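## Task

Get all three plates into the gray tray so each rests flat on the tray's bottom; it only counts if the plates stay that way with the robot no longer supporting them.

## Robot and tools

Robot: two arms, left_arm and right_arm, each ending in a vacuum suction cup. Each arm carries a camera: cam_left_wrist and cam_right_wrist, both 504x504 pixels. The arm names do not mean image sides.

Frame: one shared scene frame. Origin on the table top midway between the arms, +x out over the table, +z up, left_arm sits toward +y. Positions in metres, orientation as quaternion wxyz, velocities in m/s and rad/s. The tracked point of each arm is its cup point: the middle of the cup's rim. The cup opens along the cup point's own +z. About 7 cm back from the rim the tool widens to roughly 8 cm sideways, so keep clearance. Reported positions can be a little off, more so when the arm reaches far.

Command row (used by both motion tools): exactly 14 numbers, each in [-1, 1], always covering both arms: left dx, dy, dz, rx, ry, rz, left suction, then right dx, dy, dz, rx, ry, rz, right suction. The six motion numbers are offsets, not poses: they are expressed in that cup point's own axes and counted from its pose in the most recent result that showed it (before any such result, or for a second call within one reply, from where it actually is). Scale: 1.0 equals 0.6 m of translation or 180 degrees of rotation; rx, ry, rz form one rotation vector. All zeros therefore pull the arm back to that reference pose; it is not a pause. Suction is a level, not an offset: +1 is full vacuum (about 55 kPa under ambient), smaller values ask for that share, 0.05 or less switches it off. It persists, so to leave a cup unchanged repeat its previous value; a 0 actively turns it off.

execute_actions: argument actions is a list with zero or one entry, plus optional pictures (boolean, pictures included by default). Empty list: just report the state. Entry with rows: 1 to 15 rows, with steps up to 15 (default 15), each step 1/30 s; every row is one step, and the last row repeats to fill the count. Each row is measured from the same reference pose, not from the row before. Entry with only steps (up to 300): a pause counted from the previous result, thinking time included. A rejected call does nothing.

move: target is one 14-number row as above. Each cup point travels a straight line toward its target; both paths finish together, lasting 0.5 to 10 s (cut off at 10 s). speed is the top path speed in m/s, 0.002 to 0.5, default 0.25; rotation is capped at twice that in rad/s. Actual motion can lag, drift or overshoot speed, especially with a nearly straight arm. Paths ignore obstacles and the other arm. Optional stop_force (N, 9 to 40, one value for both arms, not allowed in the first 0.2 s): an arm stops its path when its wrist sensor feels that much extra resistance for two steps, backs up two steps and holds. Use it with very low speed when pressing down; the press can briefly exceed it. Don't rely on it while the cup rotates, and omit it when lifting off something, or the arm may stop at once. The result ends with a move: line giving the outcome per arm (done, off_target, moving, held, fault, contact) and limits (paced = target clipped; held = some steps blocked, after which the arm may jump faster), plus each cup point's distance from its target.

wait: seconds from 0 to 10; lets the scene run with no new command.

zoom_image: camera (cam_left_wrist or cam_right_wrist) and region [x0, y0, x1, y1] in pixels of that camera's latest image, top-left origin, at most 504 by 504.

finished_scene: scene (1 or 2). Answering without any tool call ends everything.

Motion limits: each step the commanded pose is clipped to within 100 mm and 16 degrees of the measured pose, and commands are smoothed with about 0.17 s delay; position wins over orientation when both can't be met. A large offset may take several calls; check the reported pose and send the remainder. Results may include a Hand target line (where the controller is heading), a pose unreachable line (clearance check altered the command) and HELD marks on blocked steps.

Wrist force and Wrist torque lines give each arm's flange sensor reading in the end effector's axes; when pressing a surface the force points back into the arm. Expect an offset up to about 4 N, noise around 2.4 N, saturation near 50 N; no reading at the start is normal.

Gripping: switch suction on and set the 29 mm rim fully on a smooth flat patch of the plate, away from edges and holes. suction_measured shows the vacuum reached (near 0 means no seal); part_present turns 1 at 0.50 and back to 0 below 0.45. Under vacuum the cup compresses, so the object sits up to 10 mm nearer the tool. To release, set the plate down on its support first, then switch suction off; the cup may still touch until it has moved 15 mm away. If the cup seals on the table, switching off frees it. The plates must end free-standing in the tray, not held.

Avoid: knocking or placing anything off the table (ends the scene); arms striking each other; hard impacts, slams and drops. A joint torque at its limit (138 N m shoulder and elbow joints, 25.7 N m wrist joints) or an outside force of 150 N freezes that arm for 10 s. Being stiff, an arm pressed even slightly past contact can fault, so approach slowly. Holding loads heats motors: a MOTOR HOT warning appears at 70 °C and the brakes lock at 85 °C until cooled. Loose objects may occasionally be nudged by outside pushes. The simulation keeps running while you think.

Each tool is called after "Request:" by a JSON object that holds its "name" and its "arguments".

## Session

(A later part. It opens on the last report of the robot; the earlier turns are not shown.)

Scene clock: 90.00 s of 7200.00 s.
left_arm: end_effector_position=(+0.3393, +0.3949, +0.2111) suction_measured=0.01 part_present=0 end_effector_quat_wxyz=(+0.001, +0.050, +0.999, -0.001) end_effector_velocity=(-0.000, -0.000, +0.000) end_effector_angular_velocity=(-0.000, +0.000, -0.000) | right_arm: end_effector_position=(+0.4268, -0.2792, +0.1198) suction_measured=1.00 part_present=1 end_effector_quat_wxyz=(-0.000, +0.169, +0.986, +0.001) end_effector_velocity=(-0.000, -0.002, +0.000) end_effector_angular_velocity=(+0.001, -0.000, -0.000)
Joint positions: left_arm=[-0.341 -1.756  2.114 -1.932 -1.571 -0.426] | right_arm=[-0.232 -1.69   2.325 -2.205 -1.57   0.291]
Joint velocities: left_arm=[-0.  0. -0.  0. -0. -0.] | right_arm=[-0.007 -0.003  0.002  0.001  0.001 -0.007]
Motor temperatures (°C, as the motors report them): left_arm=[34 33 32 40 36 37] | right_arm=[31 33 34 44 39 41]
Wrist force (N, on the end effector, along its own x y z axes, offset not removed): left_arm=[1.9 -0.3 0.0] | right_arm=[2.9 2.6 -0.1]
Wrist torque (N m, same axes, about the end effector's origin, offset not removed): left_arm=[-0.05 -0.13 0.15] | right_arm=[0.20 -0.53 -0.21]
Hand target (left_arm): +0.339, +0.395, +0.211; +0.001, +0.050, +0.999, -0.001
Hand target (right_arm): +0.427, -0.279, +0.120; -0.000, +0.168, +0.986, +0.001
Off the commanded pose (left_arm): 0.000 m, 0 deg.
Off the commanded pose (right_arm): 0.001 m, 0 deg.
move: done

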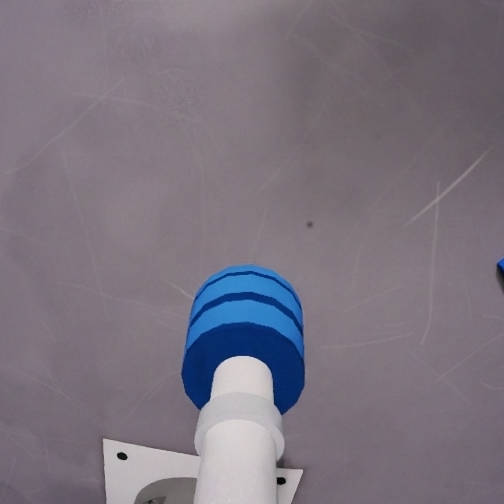

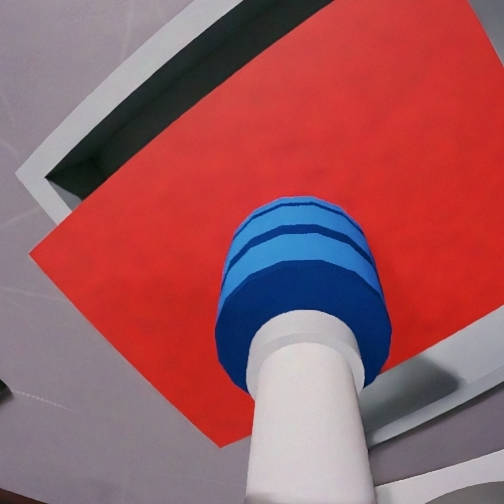

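Request:
{"name": "move", "arguments": {"target": [0,0,0,0,0,0,0,-0.015,0.005,0.065,0,0,0,1], "speed": 0.03, "stop_force": 9}}

Scene clock: 95.23 s of 7200.00 s.
left_arm: end_effector_position=(+0.3393, +0.3949, +0.2111) suction_measured=0.01 part_present=0 end_effector_quat_wxyz=(+0.001, +0.050, +0.999, -0.001) end_effector_velocity=(-0.000, -0.000, +0.000) end_effector_angular_velocity=(-0.001, +0.000, +0.000) | right_arm: end_effector_position=(+0.4362, -0.2794, +0.0809) suction_measured=1.00 part_present=1 end_effector_quat_wxyz=(-0.000, +0.169, +0.986, +0.001) end_effector_velocity=(+0.001, -0.000, -0.002) end_effector_angular_velocity=(-0.000, -0.000, -0.001)
Joint positions: left_arm=[-0.341 -1.756  2.114 -1.932 -1.571 -0.426] | right_arm=[-0.231 -1.583  2.358 -2.346 -1.57   0.292]
Joint velocities: left_arm=[ 0.    -0.    -0.    -0.    -0.001 -0.   ] | right_arm=[-0.001  0.005  0.001 -0.006 -0.    -0.   ]
Motor temperatures (°C, as the motors report them): left_arm=[34 33 32 40 36 37] | right_arm=[31 33 34 44 39 41]
Wrist force (N, on the end effector, along its own x y z axes, offset not removed): left_arm=[0.2 2.2 -0.4] | right_arm=[2.2 1.9 -0.4]
Wrist torque (N m, same axes, about the end effector's origin, offset not removed): left_arm=[0.12 -0.01 0.18] | right_arm=[0.18 -0.54 -0.15]
Hand target (left_arm): +0.339, +0.395, +0.211; +0.001, +0.050, +0.999, -0.001
Hand target (right_arm): +0.436, -0.279, +0.081; -0.000, +0.169, +0.986, +0.001
Off the commanded pose (left_arm): 0.000 m, 0 deg.
Off the commanded pose (right_arm): 0.000 m, 0 deg.
After step 90, 0.57 s passed at rest.
move: done

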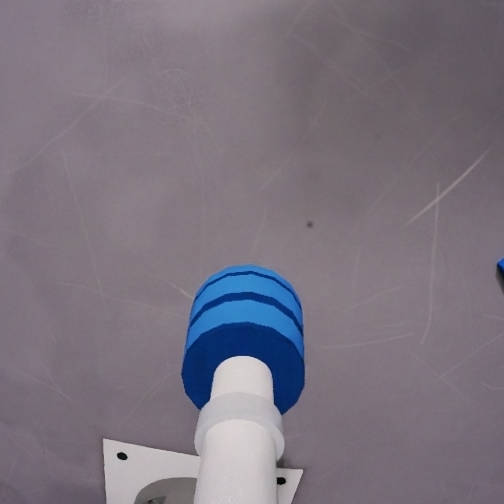

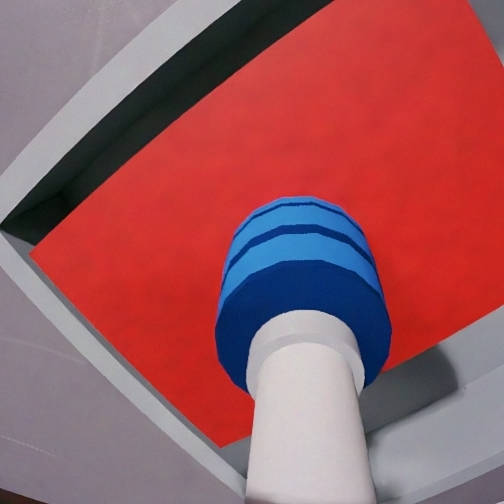

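Request:
{"name": "move", "arguments": {"target": [0,0,0,0,0,0,0,-0.011,0.008,0.04,0,0,0,1], "speed": 0.015, "stop_force": 9}}

Scene clock: 100.53 s of 7200.00 s.
left_arm: end_effector_position=(+0.3393, +0.3949, +0.2111) suction_measured=0.01 part_present=0 end_effector_quat_wxyz=(+0.001, +0.050, +0.999, -0.001) end_effector_velocity=(+0.000, +0.001, +0.000) end_effector_angular_velocity=(-0.000, -0.000, +0.002) | right_arm: end_effector_position=(+0.4439, -0.2771, +0.0571) suction_measured=1.00 part_present=1 end_effector_quat_wxyz=(-0.000, +0.169, +0.986, +0.001) end_effector_velocity=(+0.000, +0.001, -0.002) end_effector_angular_velocity=(+0.000, -0.000, +0.001)
Joint positions: left_arm=[-0.341 -1.756  2.114 -1.932 -1.571 -0.426] | right_arm=[-0.224 -1.505  2.366 -2.432 -1.57   0.299]
Joint velocities: left_arm=[ 0.001 -0.    -0.    -0.    -0.    -0.   ] | right_arm=[ 0.002  0.005  0.    -0.006  0.     0.   ]
Motor temperatures (°C, as the motors report them): left_arm=[34 33 32 40 36 37] | right_arm=[31 33 34 44 39 41]
Wrist force (N, on the end effector, along its own x y z axes, offset not removed): left_arm=[1.9 1.4 1.0] | right_arm=[1.6 -0.7 2.3]
Wrist torque (N m, same axes, about the end effector's origin, offset not removed): left_arm=[-0.02 -0.21 -0.08] | right_arm=[-0.17 -0.38 -0.14]
Hand target (left_arm): +0.339, +0.395, +0.211; +0.001, +0.050, +0.999, -0.001
Hand target (right_arm): +0.444, -0.277, +0.057; -0.000, +0.169, +0.986, +0.001
Off the commanded pose (left_arm): 0.000 m, 0 deg.
Off the commanded pose (right_arm): 0.000 m, 0 deg.
After step 90, 0.37 s passed at rest.
move: done

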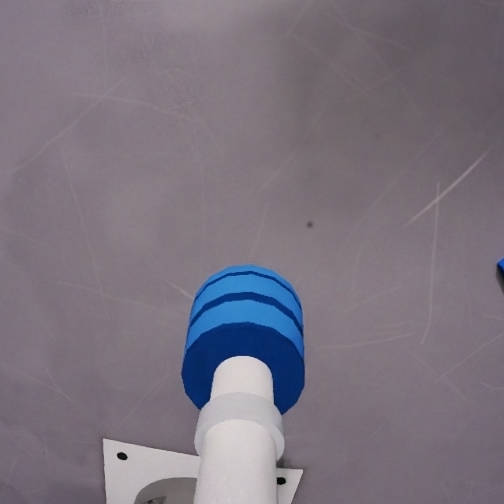

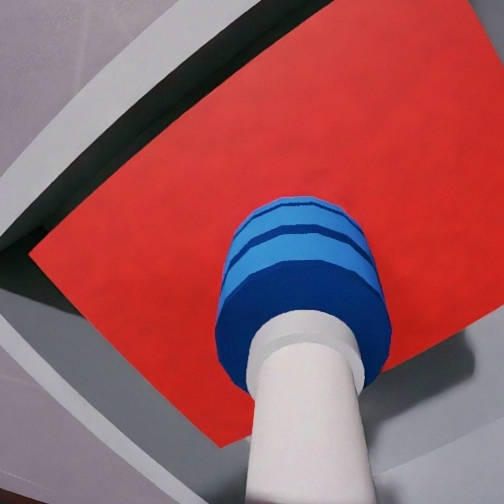

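Request:
{"name": "move", "arguments": {"target": [0,0,0,0,0,0,0,0.001,0.012,0.055,0,0,0,1], "speed": 0.02, "stop_force": 9}}

Request:
{"name": "move", "arguments": {"target": [0,0,0,0,0,0,0,0,0,0.05,0,0,0,1], "speed": 0.005, "stop_force": 9}}

Request:
{"name": "execute_actions", "arguments": {"actions": [{"rows":[[0,0,0,0,0,0,0,0,0,0,0,0,0,0]],"steps":6}], "pictures": false}}

Request:
{"name": "move", "arguments": {"target": [0,0,0,0,0,0,0,0,0,-0.2,0,0,0,0]}}

Request:
{"name": "move", "arguments": {"target": [0,0,0,0,0,0,0,0.12,-0.1,-0.2,0,0,0,0]}}

Request:
{"name": "move", "arguments": {"target": [0,0,0,0,0,0,0,0.2,0.55,0.2,0,0,0,0]}}

Scene clock: 111.90 s of 7200.00 s.
left_arm: end_effector_position=(+0.3393, +0.3949, +0.2111) suction_measured=0.01 part_present=0 end_effector_quat_wxyz=(+0.001, +0.050, +0.999, -0.001) end_effector_velocity=(-0.000, +0.000, -0.000) end_effector_angular_velocity=(+0.000, +0.000, +0.000) | right_arm: end_effector_position=(+0.4457, -0.2701, +0.0242) suction_measured=1.00 part_present=1 end_effector_quat_wxyz=(-0.000, +0.169, +0.986, +0.001) end_effector_velocity=(-0.000, +0.001, -0.002) end_effector_angular_velocity=(+0.000, +0.000, +0.002)
Joint positions: left_arm=[-0.341 -1.756  2.114 -1.932 -1.571 -0.426] | right_arm=[-0.206 -1.408  2.388 -2.55  -1.57   0.317]
Joint velocities: left_arm=[ 0. -0.  0.  0.  0.  0.] | right_arm=[ 0.002  0.006  0.001 -0.006  0.     0.001]
Motor temperatures (°C, as the motors report them): left_arm=[34 33 32 40 36 37] | right_arm=[31 33 34 44 39 41]
Wrist force (N, on the end effector, along its own x y z axes, offset not removed): left_arm=[1.9 2.0 -0.1] | right_arm=[0.2 1.2 -0.2]
Wrist torque (N m, same axes, about the end effector's origin, offset not removed): left_arm=[0.26 -0.06 0.17] | right_arm=[0.11 -0.29 -0.21]
Hand target (left_arm): +0.339, +0.395, +0.211; +0.001, +0.050, +0.999, -0.001
Hand target (right_arm): +0.446, -0.270, +0.024; -0.000, +0.169, +0.986, +0.001
Off the commanded pose (left_arm): 0.000 m, 0 deg.
Off the commanded pose (right_arm): 0.000 m, 0 deg.
After step 90, 6.40 s passed at rest.
move: done

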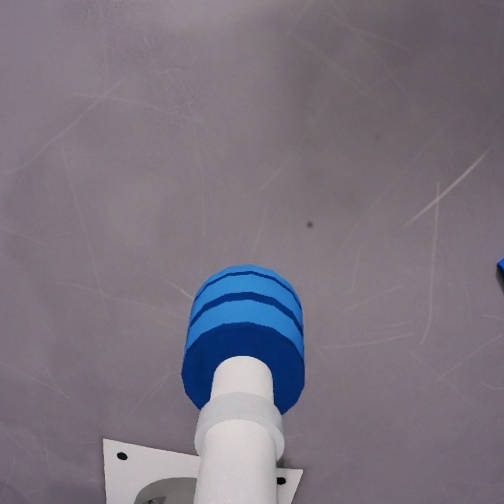

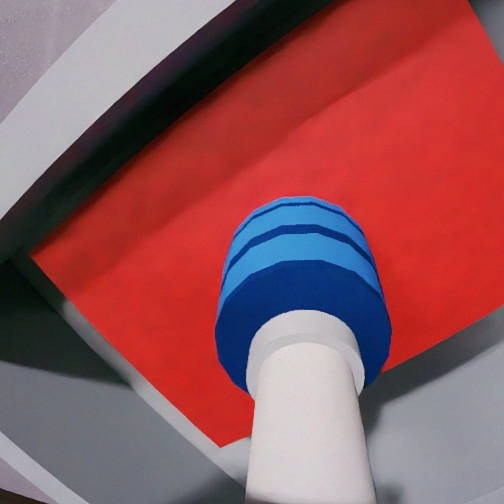

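Scene clock: 116.57 s of 7200.00 s.
left_arm: end_effector_position=(+0.3393, +0.3949, +0.2111) suction_measured=0.01 part_present=0 end_effector_quat_wxyz=(+0.001, +0.050, +0.999, -0.001) end_effector_velocity=(-0.000, +0.000, -0.000) end_effector_angular_velocity=(+0.000, +0.000, -0.000) | right_arm: end_effector_position=(+0.4457, -0.2701, +0.0027) suction_measured=1.00 part_present=1 end_effector_quat_wxyz=(-0.000, +0.169, +0.986, +0.001) end_effector_velocity=(-0.001, -0.000, +0.001) end_effector_angular_velocity=(-0.000, +0.004, -0.003)
Joint positions: left_arm=[-0.341 -1.756  2.114 -1.932 -1.571 -0.426] | right_arm=[-0.206 -1.345  2.404 -2.63  -1.57   0.317]
Joint velocities: left_arm=[-0. -0.  0.  0.  0.  0.] | right_arm=[-0.001 -0.004  0.     0.007 -0.     0.002]
Motor temperatures (°C, as the motors report them): left_arm=[34 33 32 40 36 37] | right_arm=[31 33 34 44 39 41]
Wrist force (N, on the end effector, along its own x y z axes, offset not removed): left_arm=[-1.0 1.5 4.3] | right_arm=[-2.8 3.1 -22.1]
Wrist torque (N m, same axes, about the end effector's origin, offset not removed): left_arm=[0.14 0.33 -0.15] | right_arm=[0.14 -0.09 -0.15]
Hand target (left_arm): +0.339, +0.395, +0.211; +0.001, +0.050, +0.999, -0.001
Hand target (right_arm): +0.446, -0.270, +0.003; -0.000, +0.169, +0.986, +0.001
Off the commanded pose (left_arm): 0.000 m, 0 deg.
Off the commanded pose (right_arm): 0.009 m, 0 deg.
move: contact (right_arm)

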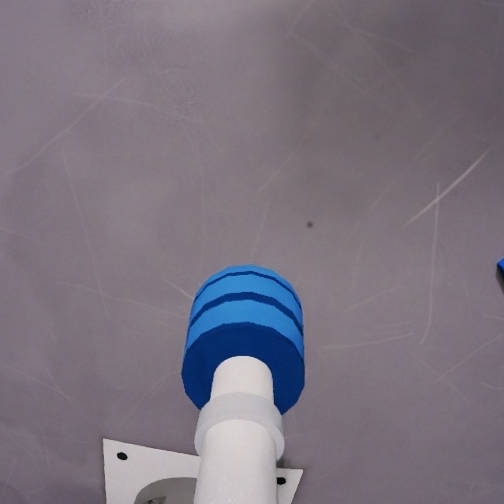

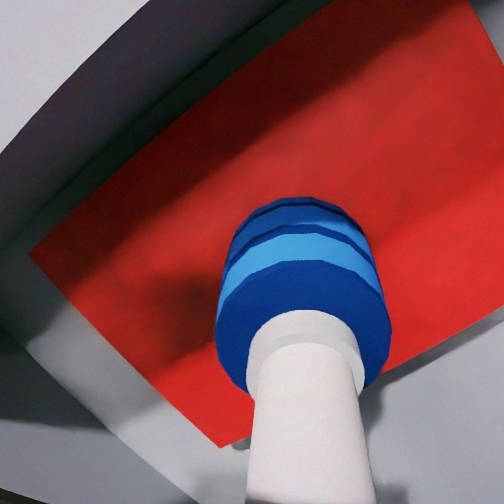

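Scene clock: 116.77 s of 7200.00 s.
left_arm: end_effector_position=(+0.3393, +0.3949, +0.2111) suction_measured=0.01 part_present=0 end_effector_quat_wxyz=(+0.001, +0.050, +0.999, -0.001) end_effector_velocity=(-0.000, +0.000, -0.000) end_effector_angular_velocity=(-0.000, +0.000, +0.000) | right_arm: end_effector_position=(+0.4456, -0.2701, +0.0027) suction_measured=0.00 part_present=0 end_effector_quat_wxyz=(-0.000, +0.169, +0.986, +0.001) end_effector_velocity=(-0.000, -0.000, -0.000) end_effector_angular_velocity=(+0.000, +0.001, +0.001)
Joint positions: left_arm=[-0.341 -1.756  2.114 -1.932 -1.571 -0.426] | right_arm=[-0.206 -1.345  2.404 -2.629 -1.57   0.317]
Joint velocities: left_arm=[ 0.  0.  0.  0. -0.  0.] | right_arm=[-0.001  0.001  0.    -0.     0.    -0.002]
Motor temperatures (°C, as the motors report them): left_arm=[34 33 32 40 36 37] | right_arm=[31 33 34 44 39 41]
Wrist force (N, on the end effector, along its own x y z axes, offset not removed): left_arm=[-1.8 2.2 -0.3] | right_arm=[2.7 -0.3 -35.8]
Wrist torque (N m, same axes, about the end effector's origin, offset not removed): left_arm=[0.03 0.36 0.11] | right_arm=[0.00 -0.36 -0.22]
Hand target (left_arm): +0.339, +0.395, +0.211; +0.001, +0.050, +0.999, -0.001
Hand target (right_arm): +0.446, -0.270, +0.003; -0.000, +0.169, +0.986, +0.001
Off the commanded pose (left_arm): 0.000 m, 0 deg.
Off the commanded pose (right_arm): 0.000 m, 0 deg.
Steps of this call (steps 1 to 6: all 6 steps of this action). Readings (end_effector_position | what the end effector reports):
1: left_arm (+0.3393, +0.3949, +0.2111) | right_arm (+0.4456, -0.2701, +0.0027) | left_arm suction_measured=0.01 part_present=0 | right_arm suction_measured=0.66 part_present=1
2: left_arm (+0.3393, +0.3949, +0.2111) | right_arm (+0.4456, -0.2701, +0.0027) | left_arm suction_measured=0.01 part_present=0 | right_arm suction_measured=0.00 part_present=0
4: left_arm (+0.3393, +0.3949, +0.2111) | right_arm (+0.4456, -0.2701, +0.0027) | left_arm suction_measured=0.01 part_present=0 | right_arm suction_measured=0.00 part_present=0
6: the state above

Scene clock: 118.07 s of 7200.00 s.
left_arm: end_effector_position=(+0.3393, +0.3949, +0.2111) suction_measured=0.01 part_present=0 end_effector_quat_wxyz=(+0.001, +0.050, +0.999, -0.001) end_effector_velocity=(+0.000, +0.000, -0.000) end_effector_angular_velocity=(+0.001, -0.000, +0.001) | right_arm: end_effector_position=(+0.4458, -0.2701, +0.1227) suction_measured=0.00 part_present=0 end_effector_quat_wxyz=(+0.000, +0.169, +0.986, +0.001) end_effector_velocity=(-0.000, -0.000, +0.002) end_effector_angular_velocity=(+0.000, +0.002, -0.000)
Joint positions: left_arm=[-0.341 -1.756  2.114 -1.932 -1.571 -0.426] | right_arm=[-0.206 -1.639  2.271 -2.203 -1.57   0.317]
Joint velocities: left_arm=[ 0.001 -0.     0.     0.     0.    -0.   ] | right_arm=[-0.001 -0.003 -0.004  0.01   0.    -0.001]
Motor temperatures (°C, as the motors report them): left_arm=[34 33 32 40 36 37] | right_arm=[31 33 34 44 39 41]
Wrist force (N, on the end effector, along its own x y z axes, offset not removed): left_arm=[-3.2 1.2 1.8] | right_arm=[4.5 0.9 -1.4]
Wrist torque (N m, same axes, about the end effector's origin, offset not removed): left_arm=[0.08 0.52 -0.03] | right_arm=[-0.04 -0.83 -0.28]
Hand target (left_arm): +0.339, +0.395, +0.211; +0.001, +0.050, +0.999, -0.001
Hand target (right_arm): +0.446, -0.270, +0.123; -0.000, +0.169, +0.986, +0.001
Off the commanded pose (left_arm): 0.000 m, 0 deg.
Off the commanded pose (right_arm): 0.000 m, 0 deg.
move: done

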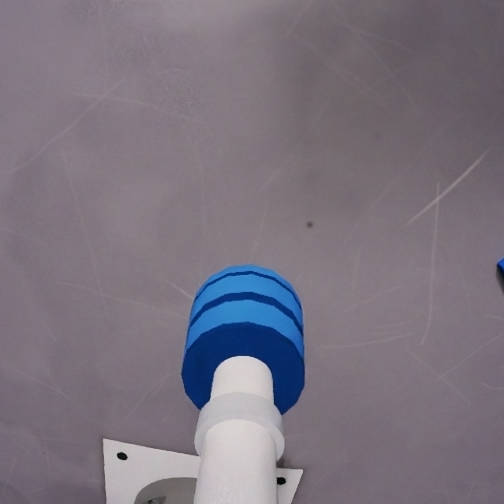

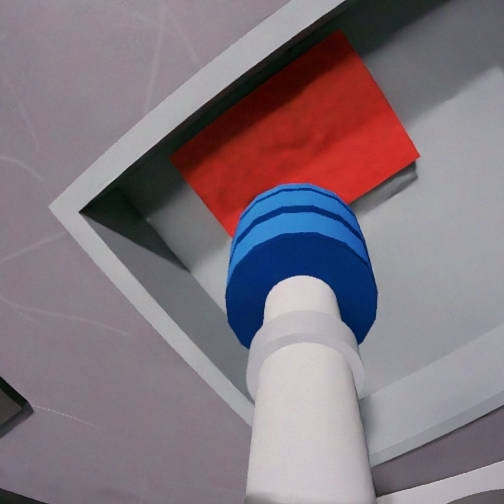

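Scene clock: 119.30 s of 7200.00 s.
left_arm: end_effector_position=(+0.3393, +0.3949, +0.2111) suction_measured=0.01 part_present=0 end_effector_quat_wxyz=(+0.001, +0.050, +0.999, -0.001) end_effector_velocity=(+0.000, +0.000, +0.000) end_effector_angular_velocity=(-0.000, +0.000, +0.000) | right_arm: end_effector_position=(+0.3581, -0.3028, +0.2428) suction_measured=0.00 part_present=0 end_effector_quat_wxyz=(+0.000, +0.169, +0.986, +0.001) end_effector_velocity=(-0.001, -0.001, +0.002) end_effector_angular_velocity=(+0.001, +0.001, -0.003)
Joint positions: left_arm=[-0.341 -1.756  2.114 -1.932 -1.571 -0.426] | right_arm=[-0.323 -2.062  2.222 -1.731 -1.57   0.199]
Joint velocities: left_arm=[ 0.  0. -0.  0. -0.  0.] | right_arm=[-0.006 -0.005 -0.002  0.008  0.001 -0.003]
Motor temperatures (°C, as the motors report them): left_arm=[34 33 32 40 36 37] | right_arm=[31 33 34 44 39 41]
Wrist force (N, on the end effector, along its own x y z axes, offset not removed): left_arm=[1.2 0.7 1.0] | right_arm=[-0.8 1.2 -1.5]
Wrist torque (N m, same axes, about the end effector's origin, offset not removed): left_arm=[-0.13 -0.21 0.02] | right_arm=[0.02 -0.20 -0.11]
Hand target (left_arm): +0.339, +0.395, +0.211; +0.001, +0.050, +0.999, -0.001
Hand target (right_arm): +0.358, -0.303, +0.243; +0.000, +0.169, +0.986, +0.001
Off the commanded pose (left_arm): 0.000 m, 0 deg.
Off the commanded pose (right_arm): 0.000 m, 0 deg.
move: done

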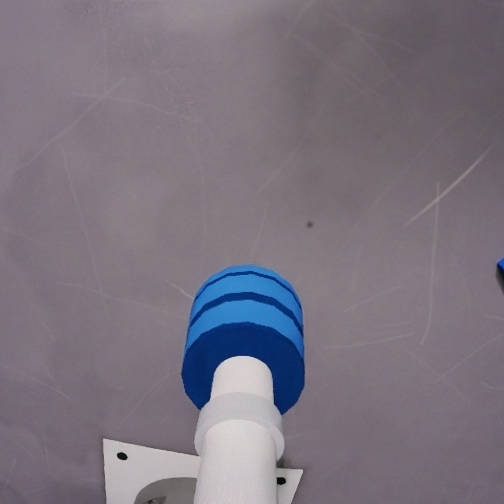

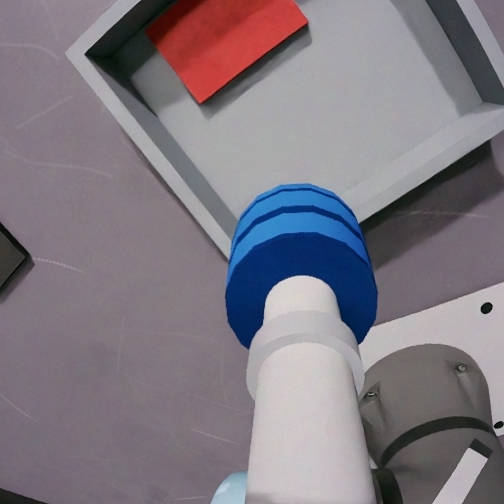

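Scene clock: 121.40 s of 7200.00 s.
left_arm: end_effector_position=(+0.3393, +0.3949, +0.2111) suction_measured=0.01 part_present=0 end_effector_quat_wxyz=(+0.001, +0.050, +0.999, -0.001) end_effector_velocity=(-0.000, +0.000, -0.000) end_effector_angular_velocity=(-0.000, +0.000, +0.000) | right_arm: end_effector_position=(+0.3539, +0.0486, +0.1223) suction_measured=0.00 part_present=0 end_effector_quat_wxyz=(-0.000, +0.169, +0.986, +0.000) end_effector_velocity=(+0.001, +0.001, -0.001) end_effector_angular_velocity=(-0.000, +0.000, +0.000)
Joint positions: left_arm=[-0.341 -1.756  2.114 -1.932 -1.571 -0.426] | right_arm=[ 0.543 -1.345  1.948 -2.174 -1.57   1.066]
Joint velocities: left_arm=[ 0.  0.  0.  0. -0. -0.] | right_arm=[ 0.001  0.004 -0.004 -0.    -0.     0.001]
Motor temperatures (°C, as the motors report them): left_arm=[34 33 32 40 36 37] | right_arm=[31 33 34 44 39 41]
Wrist force (N, on the end effector, along its own x y z axes, offset not removed): left_arm=[0.7 0.6 -1.7] | right_arm=[1.9 -0.2 -0.2]
Wrist torque (N m, same axes, about the end effector's origin, offset not removed): left_arm=[-0.26 0.15 0.02] | right_arm=[-0.22 -0.30 -0.24]
Hand target (left_arm): +0.339, +0.395, +0.211; +0.001, +0.050, +0.999, -0.001
Hand target (right_arm): +0.354, +0.049, +0.122; -0.000, +0.169, +0.986, +0.000
Off the commanded pose (left_arm): 0.000 m, 0 deg.
Off the commanded pose (right_arm): 0.001 m, 0 deg.
move: done

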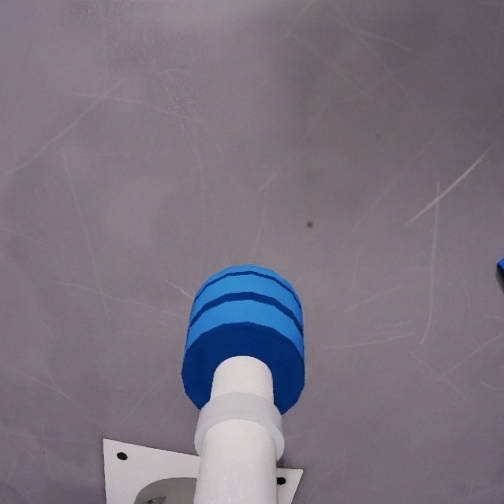

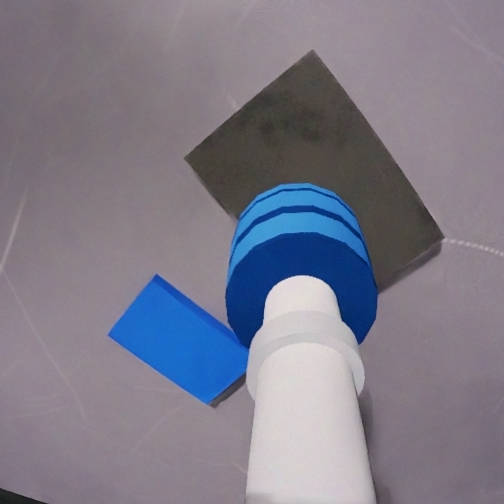

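Request:
{"name": "move", "arguments": {"target": [0,0,0,0,0,0,0,0.033,-0.012,0.14,0,0,0,1], "speed": 0.15}}

Request:
{"name": "move", "arguments": {"target": [0,0,0,0,0,0,0,0,0,0.08,0,0,0,1], "speed": 0.007, "stop_force": 9}}

Request:
{"name": "move", "arguments": {"target": [0,0,0,0,0,0,0,0,0,-0.17,0,0,0,1]}}

Request:
{"name": "move", "arguments": {"target": [0,0,0,0,0,0,0,-0.438,-0.597,0,0,0,0,1]}}

Request:
{"name": "move", "arguments": {"target": [0,0,0,0,0,0,0,0,0,0.06,0,0,0,1], "speed": 0.02, "stop_force": 9}}

Scene clock: 133.00 s of 7200.00 s.
left_arm: end_effector_position=(+0.3393, +0.3949, +0.2111) suction_measured=0.01 part_present=0 end_effector_quat_wxyz=(+0.001, +0.050, +0.999, -0.001) end_effector_velocity=(-0.000, -0.000, -0.000) end_effector_angular_velocity=(+0.001, +0.000, -0.001) | right_arm: end_effector_position=(+0.3329, +0.0484, +0.0384) suction_measured=0.00 part_present=0 end_effector_quat_wxyz=(-0.000, +0.169, +0.986, +0.000) end_effector_velocity=(+0.000, -0.000, -0.002) end_effector_angular_velocity=(+0.000, -0.000, -0.002)
Joint positions: left_arm=[-0.341 -1.756  2.114 -1.932 -1.571 -0.426] | right_arm=[ 0.57  -1.225  2.065 -2.41  -1.57   1.093]
Joint velocities: left_arm=[-0.001 -0.     0.     0.     0.001 -0.   ] | right_arm=[-0.001  0.004  0.001 -0.005 -0.     0.001]
Motor temperatures (°C, as the motors report them): left_arm=[34 33 32 40 36 37] | right_arm=[31 33 34 44 39 41]
Wrist force (N, on the end effector, along its own x y z axes, offset not removed): left_arm=[1.5 1.5 1.0] | right_arm=[2.8 0.5 0.3]
Wrist torque (N m, same axes, about the end effector's origin, offset not removed): left_arm=[-0.05 -0.14 0.05] | right_arm=[-0.16 -0.51 -0.17]
Hand target (left_arm): +0.339, +0.395, +0.211; +0.001, +0.050, +0.999, -0.001
Hand target (right_arm): +0.333, +0.048, +0.038; -0.000, +0.169, +0.986, +0.000
Off the commanded pose (left_arm): 0.000 m, 0 deg.
Off the commanded pose (right_arm): 0.000 m, 0 deg.
After step 90, 7.50 s passed at rest.
move: done

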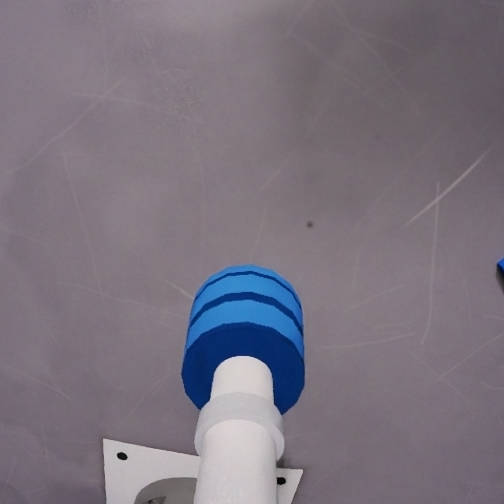

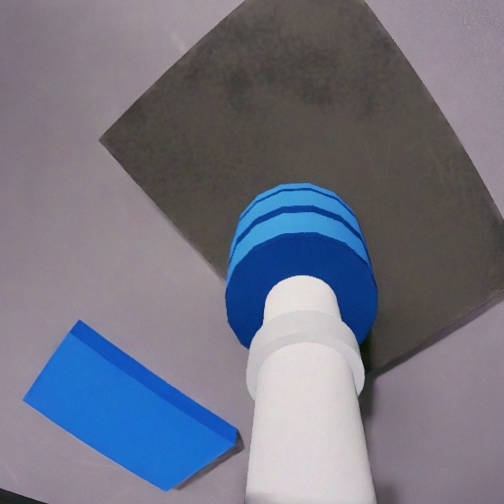

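Scene clock: 139.03 s of 7200.00 s.
left_arm: end_effector_position=(+0.3393, +0.3949, +0.2111) suction_measured=0.01 part_present=0 end_effector_quat_wxyz=(+0.001, +0.050, +0.999, -0.001) end_effector_velocity=(+0.000, +0.000, +0.000) end_effector_angular_velocity=(+0.001, -0.000, +0.001) | right_arm: end_effector_position=(+0.3328, +0.0483, -0.0014) suction_measured=1.00 part_present=1 end_effector_quat_wxyz=(-0.000, +0.169, +0.986, +0.000) end_effector_velocity=(-0.002, -0.001, +0.001) end_effector_angular_velocity=(-0.003, +0.003, +0.002)
Joint positions: left_arm=[-0.341 -1.756  2.114 -1.932 -1.571 -0.426] | right_arm=[ 0.57  -1.142  2.089 -2.518 -1.57   1.093]
Joint velocities: left_arm=[ 0.     0.    -0.    -0.     0.001 -0.   ] | right_arm=[ 0.001 -0.004  0.     0.008 -0.    -0.001]
Motor temperatures (°C, as the motors report them): left_arm=[34 33 32 40 36 37] | right_arm=[31 33 34 44 39 41]
Wrist force (N, on the end effector, along its own x y z axes, offset not removed): left_arm=[-1.8 -0.7 2.2] | right_arm=[0.6 5.8 -21.0]
Wrist torque (N m, same axes, about the end effector's origin, offset not removed): left_arm=[-0.23 0.39 0.13] | right_arm=[0.36 -0.42 -0.21]
Hand target (left_arm): +0.339, +0.395, +0.211; +0.001, +0.050, +0.999, -0.001
Hand target (right_arm): +0.333, +0.048, -0.001; -0.000, +0.169, +0.986, +0.000
Off the commanded pose (left_arm): 0.000 m, 0 deg.
Off the commanded pose (right_arm): 0.008 m, 0 deg.
move: contact (right_arm)

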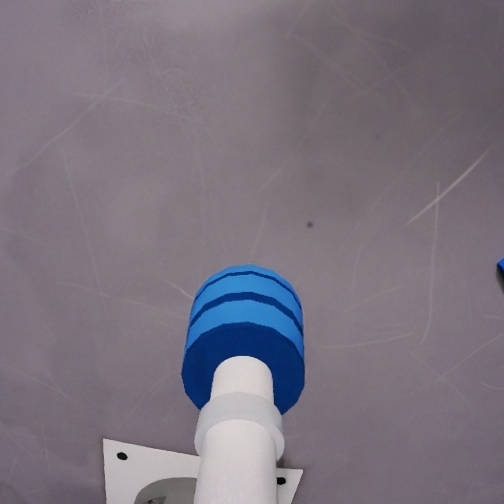

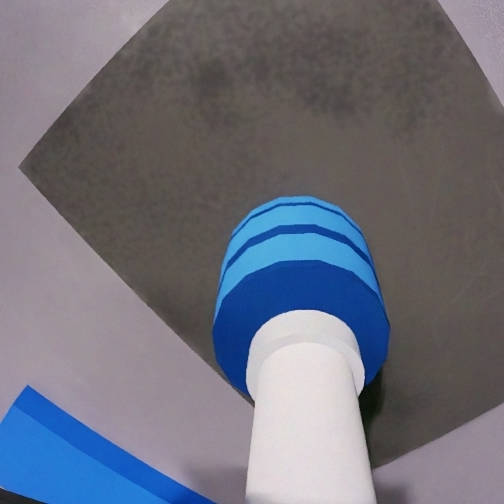

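Scene clock: 140.03 s of 7200.00 s.
left_arm: end_effector_position=(+0.3393, +0.3949, +0.2111) suction_measured=0.01 part_present=0 end_effector_quat_wxyz=(+0.001, +0.050, +0.999, -0.001) end_effector_velocity=(-0.000, -0.001, +0.000) end_effector_angular_velocity=(-0.000, -0.000, -0.001) | right_arm: end_effector_position=(+0.3328, +0.0484, +0.1006) suction_measured=1.00 part_present=1 end_effector_quat_wxyz=(-0.000, +0.169, +0.986, +0.000) end_effector_velocity=(-0.000, -0.000, +0.002) end_effector_angular_velocity=(-0.001, -0.000, +0.001)
Joint positions: left_arm=[-0.341 -1.756  2.114 -1.932 -1.571 -0.426] | right_arm=[ 0.57  -1.337  2.007 -2.24  -1.569  1.093]
Joint velocities: left_arm=[-0.001 -0.    -0.    -0.    -0.    -0.   ] | right_arm=[ 0.001 -0.004 -0.002  0.006 -0.001  0.   ]
Motor temperatures (°C, as the motors report them): left_arm=[34 33 32 40 36 37] | right_arm=[31 33 34 44 39 41]
Wrist force (N, on the end effector, along its own x y z axes, offset not removed): left_arm=[-1.9 4.6 2.4] | right_arm=[2.8 1.6 -0.3]
Wrist torque (N m, same axes, about the end effector's origin, offset not removed): left_arm=[0.46 0.53 0.06] | right_arm=[0.04 -0.52 -0.22]
Hand target (left_arm): +0.339, +0.395, +0.211; +0.001, +0.050, +0.999, -0.001
Hand target (right_arm): +0.333, +0.048, +0.101; -0.000, +0.169, +0.986, +0.000
Off the commanded pose (left_arm): 0.000 m, 0 deg.
Off the commanded pose (right_arm): 0.000 m, 0 deg.
move: done

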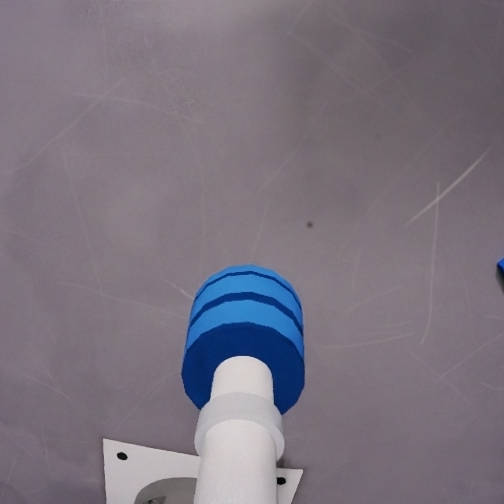

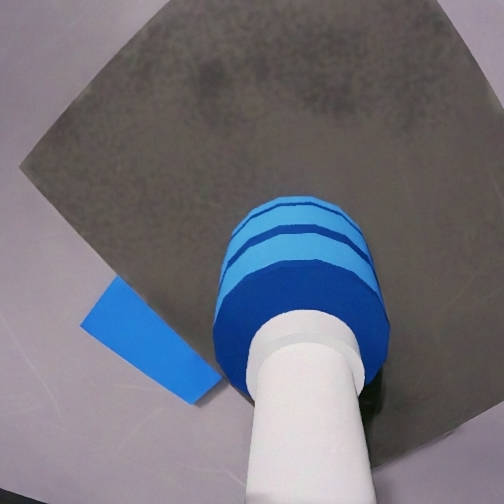

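Scene clock: 142.40 s of 7200.00 s.
left_arm: end_effector_position=(+0.3393, +0.3949, +0.2111) suction_measured=0.01 part_present=0 end_effector_quat_wxyz=(+0.001, +0.050, +0.999, -0.001) end_effector_velocity=(+0.000, -0.000, +0.000) end_effector_angular_velocity=(-0.000, -0.000, -0.000) | right_arm: end_effector_position=(+0.4623, -0.3771, +0.1008) suction_measured=1.00 part_present=1 end_effector_quat_wxyz=(+0.000, +0.169, +0.986, +0.001) end_effector_velocity=(+0.001, -0.002, +0.000) end_effector_angular_velocity=(+0.000, -0.002, +0.001)
Joint positions: left_arm=[-0.341 -1.756  2.114 -1.932 -1.571 -0.426] | right_arm=[-0.474 -1.604  2.309 -2.277 -1.569  0.049]
Joint velocities: left_arm=[-0. -0. -0. -0.  0.  0.] | right_arm=[-0.004  0.001 -0.002 -0.     0.001 -0.006]
Motor temperatures (°C, as the motors report them): left_arm=[34 33 32 40 36 37] | right_arm=[31 33 34 44 39 41]
Wrist force (N, on the end effector, along its own x y z axes, offset not removed): left_arm=[2.4 -0.4 0.5] | right_arm=[1.1 -1.4 -0.5]
Wrist torque (N m, same axes, about the end effector's origin, offset not removed): left_arm=[-0.10 -0.09 0.13] | right_arm=[-0.30 -0.29 -0.33]
Hand target (left_arm): +0.339, +0.395, +0.211; +0.001, +0.050, +0.999, -0.001
Hand target (right_arm): +0.462, -0.377, +0.101; +0.000, +0.169, +0.986, +0.001
Off the commanded pose (left_arm): 0.000 m, 0 deg.
Off the commanded pose (right_arm): 0.001 m, 0 deg.
move: done

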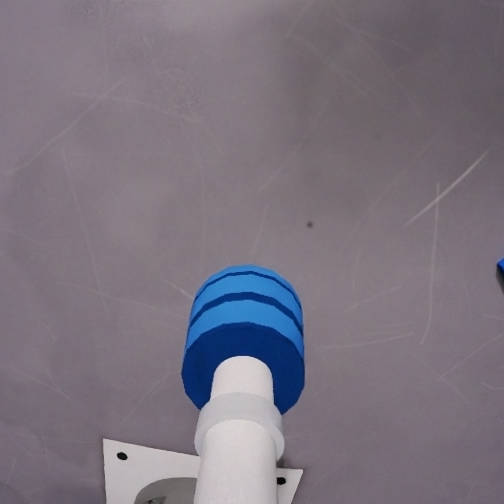

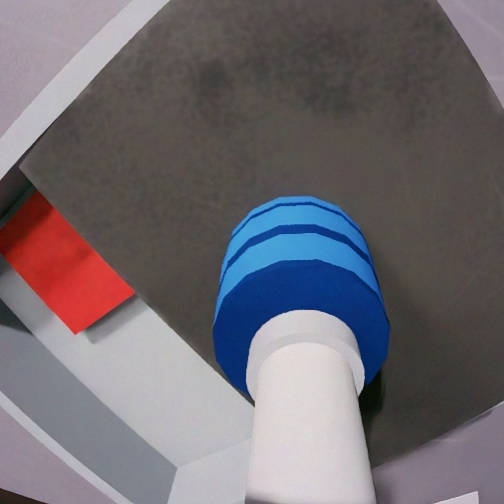

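Scene clock: 144.50 s of 7200.00 s.
left_arm: end_effector_position=(+0.3393, +0.3949, +0.2111) suction_measured=0.01 part_present=0 end_effector_quat_wxyz=(+0.001, +0.050, +0.999, -0.001) end_effector_velocity=(-0.000, +0.000, -0.000) end_effector_angular_velocity=(+0.000, +0.000, +0.000) | right_arm: end_effector_position=(+0.4623, -0.3771, +0.0649) suction_measured=1.00 part_present=1 end_effector_quat_wxyz=(+0.000, +0.169, +0.986, +0.001) end_effector_velocity=(+0.000, -0.000, -0.002) end_effector_angular_velocity=(-0.000, -0.000, -0.001)
Joint positions: left_arm=[-0.341 -1.756  2.114 -1.932 -1.571 -0.426] | right_arm=[-0.474 -1.523  2.355 -2.403 -1.569  0.049]
Joint velocities: left_arm=[ 0.  0.  0. -0.  0.  0.] | right_arm=[-0.     0.004  0.002 -0.007  0.     0.001]
Motor temperatures (°C, as the motors report them): left_arm=[34 33 32 40 36 37] | right_arm=[31 33 34 44 39 41]
Wrist force (N, on the end effector, along its own x y z axes, offset not removed): left_arm=[-0.7 -0.8 -1.2] | right_arm=[2.8 2.0 -0.3]
Wrist torque (N m, same axes, about the end effector's origin, offset not removed): left_arm=[-0.06 0.04 0.12] | right_arm=[0.20 -0.60 -0.17]
Hand target (left_arm): +0.339, +0.395, +0.211; +0.001, +0.050, +0.999, -0.001
Hand target (right_arm): +0.462, -0.377, +0.065; +0.000, +0.169, +0.986, +0.001
Off the commanded pose (left_arm): 0.000 m, 0 deg.
Off the commanded pose (right_arm): 0.000 m, 0 deg.
move: done

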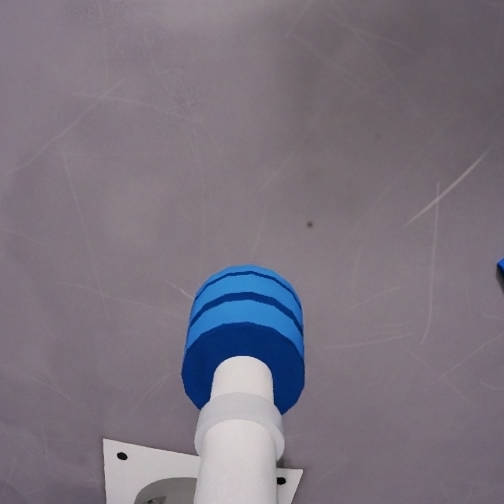

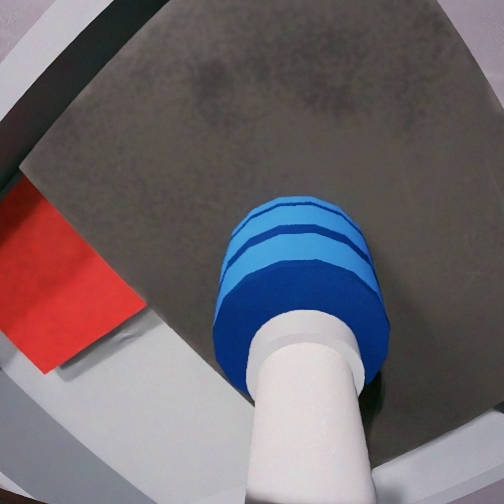

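Request:
{"name": "move", "arguments": {"target": [0,0,0,0,0,0,0,0.012,0.015,0.012,0,0,0,1], "speed": 0.01, "stop_force": 9}}

Request:
{"name": "move", "arguments": {"target": [0,0,0,0,0,0,0,0,0,0.05,0,0,0,1], "speed": 0.006, "stop_force": 9}}

Scene clock: 163.30 s of 7200.00 s.
left_arm: end_effector_position=(+0.3393, +0.3949, +0.2111) suction_measured=0.01 part_present=0 end_effector_quat_wxyz=(+0.001, +0.050, +0.999, -0.001) end_effector_velocity=(+0.000, -0.000, +0.000) end_effector_angular_velocity=(+0.000, -0.000, -0.001) | right_arm: end_effector_position=(+0.4585, -0.3663, +0.0578) suction_measured=1.00 part_present=1 end_effector_quat_wxyz=(+0.000, +0.169, +0.986, +0.001) end_effector_velocity=(-0.000, +0.002, -0.000) end_effector_angular_velocity=(-0.000, -0.001, +0.003)
Joint positions: left_arm=[-0.341 -1.756  2.114 -1.932 -1.571 -0.426] | right_arm=[-0.45  -1.512  2.371 -2.43  -1.569  0.073]
Joint velocities: left_arm=[-0.001  0.    -0.     0.     0.    -0.   ] | right_arm=[ 0.006  0.001  0.001 -0.003 -0.     0.003]
Motor temperatures (°C, as the motors report them): left_arm=[34 33 32 40 36 37] | right_arm=[31 33 34 44 39 41]
Wrist force (N, on the end effector, along its own x y z axes, offset not removed): left_arm=[-2.3 -0.4 1.4] | right_arm=[2.9 0.2 0.2]
Wrist torque (N m, same axes, about the end effector's origin, offset not removed): left_arm=[-0.41 0.34 0.16] | right_arm=[-0.02 -0.57 -0.29]
Hand target (left_arm): +0.339, +0.395, +0.211; +0.001, +0.050, +0.999, -0.001
Hand target (right_arm): +0.458, -0.366, +0.058; +0.000, +0.169, +0.986, +0.001
Off the commanded pose (left_arm): 0.000 m, 0 deg.
Off the commanded pose (right_arm): 0.000 m, 0 deg.
After step 90, 14.23 s passed at rest.
move: done

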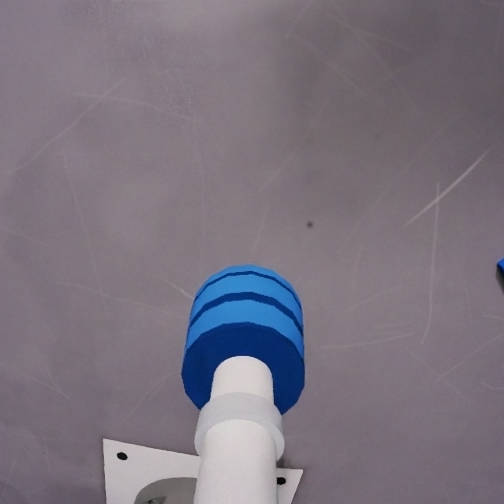

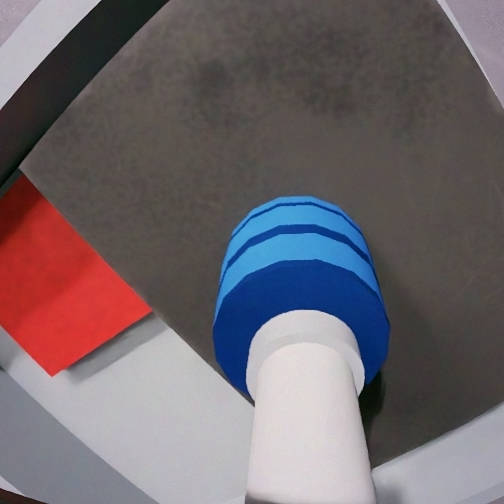

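Scene clock: 168.53 s of 7200.00 s.
left_arm: end_effector_position=(+0.3393, +0.3949, +0.2111) suction_measured=0.01 part_present=0 end_effector_quat_wxyz=(+0.001, +0.050, +0.999, -0.001) end_effector_velocity=(-0.000, -0.001, +0.000) end_effector_angular_velocity=(-0.000, +0.000, -0.001) | right_arm: end_effector_position=(+0.4585, -0.3663, +0.0279) suction_measured=1.00 part_present=1 end_effector_quat_wxyz=(+0.000, +0.169, +0.986, +0.001) end_effector_velocity=(+0.000, -0.000, -0.001) end_effector_angular_velocity=(-0.000, -0.000, -0.000)
Joint positions: left_arm=[-0.341 -1.756  2.114 -1.932 -1.571 -0.426] | right_arm=[-0.45  -1.431  2.4   -2.54  -1.569  0.073]
Joint velocities: left_arm=[-0.001 -0.    -0.     0.    -0.     0.   ] | right_arm=[-0.     0.002  0.001 -0.004 -0.    -0.   ]
Motor temperatures (°C, as the motors report them): left_arm=[34 33 32 40 36 37] | right_arm=[31 33 34 44 39 41]
Wrist force (N, on the end effector, along its own x y z axes, offset not removed): left_arm=[2.6 -1.0 1.3] | right_arm=[4.9 2.2 -4.9]
Wrist torque (N m, same axes, about the end effector's origin, offset not removed): left_arm=[-0.31 -0.28 -0.07] | right_arm=[0.02 -0.74 -0.19]
Hand target (left_arm): +0.339, +0.395, +0.211; +0.001, +0.050, +0.999, -0.001
Hand target (right_arm): +0.458, -0.366, +0.028; +0.000, +0.169, +0.986, +0.001
Off the commanded pose (left_arm): 0.000 m, 0 deg.
Off the commanded pose (right_arm): 0.000 m, 0 deg.
move: done

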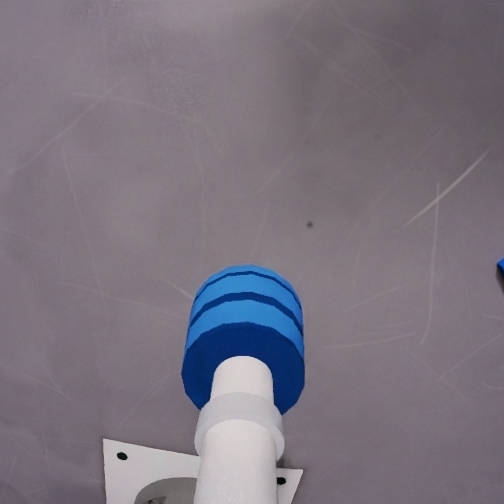

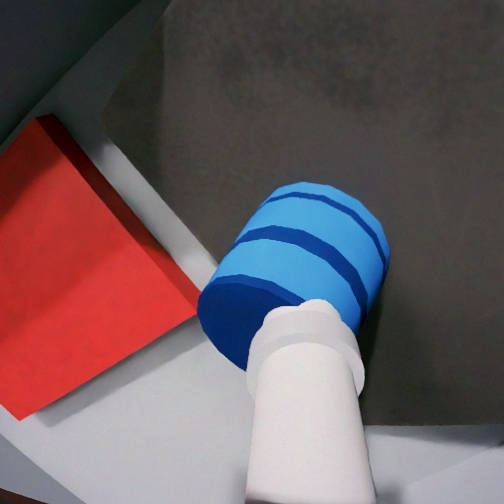

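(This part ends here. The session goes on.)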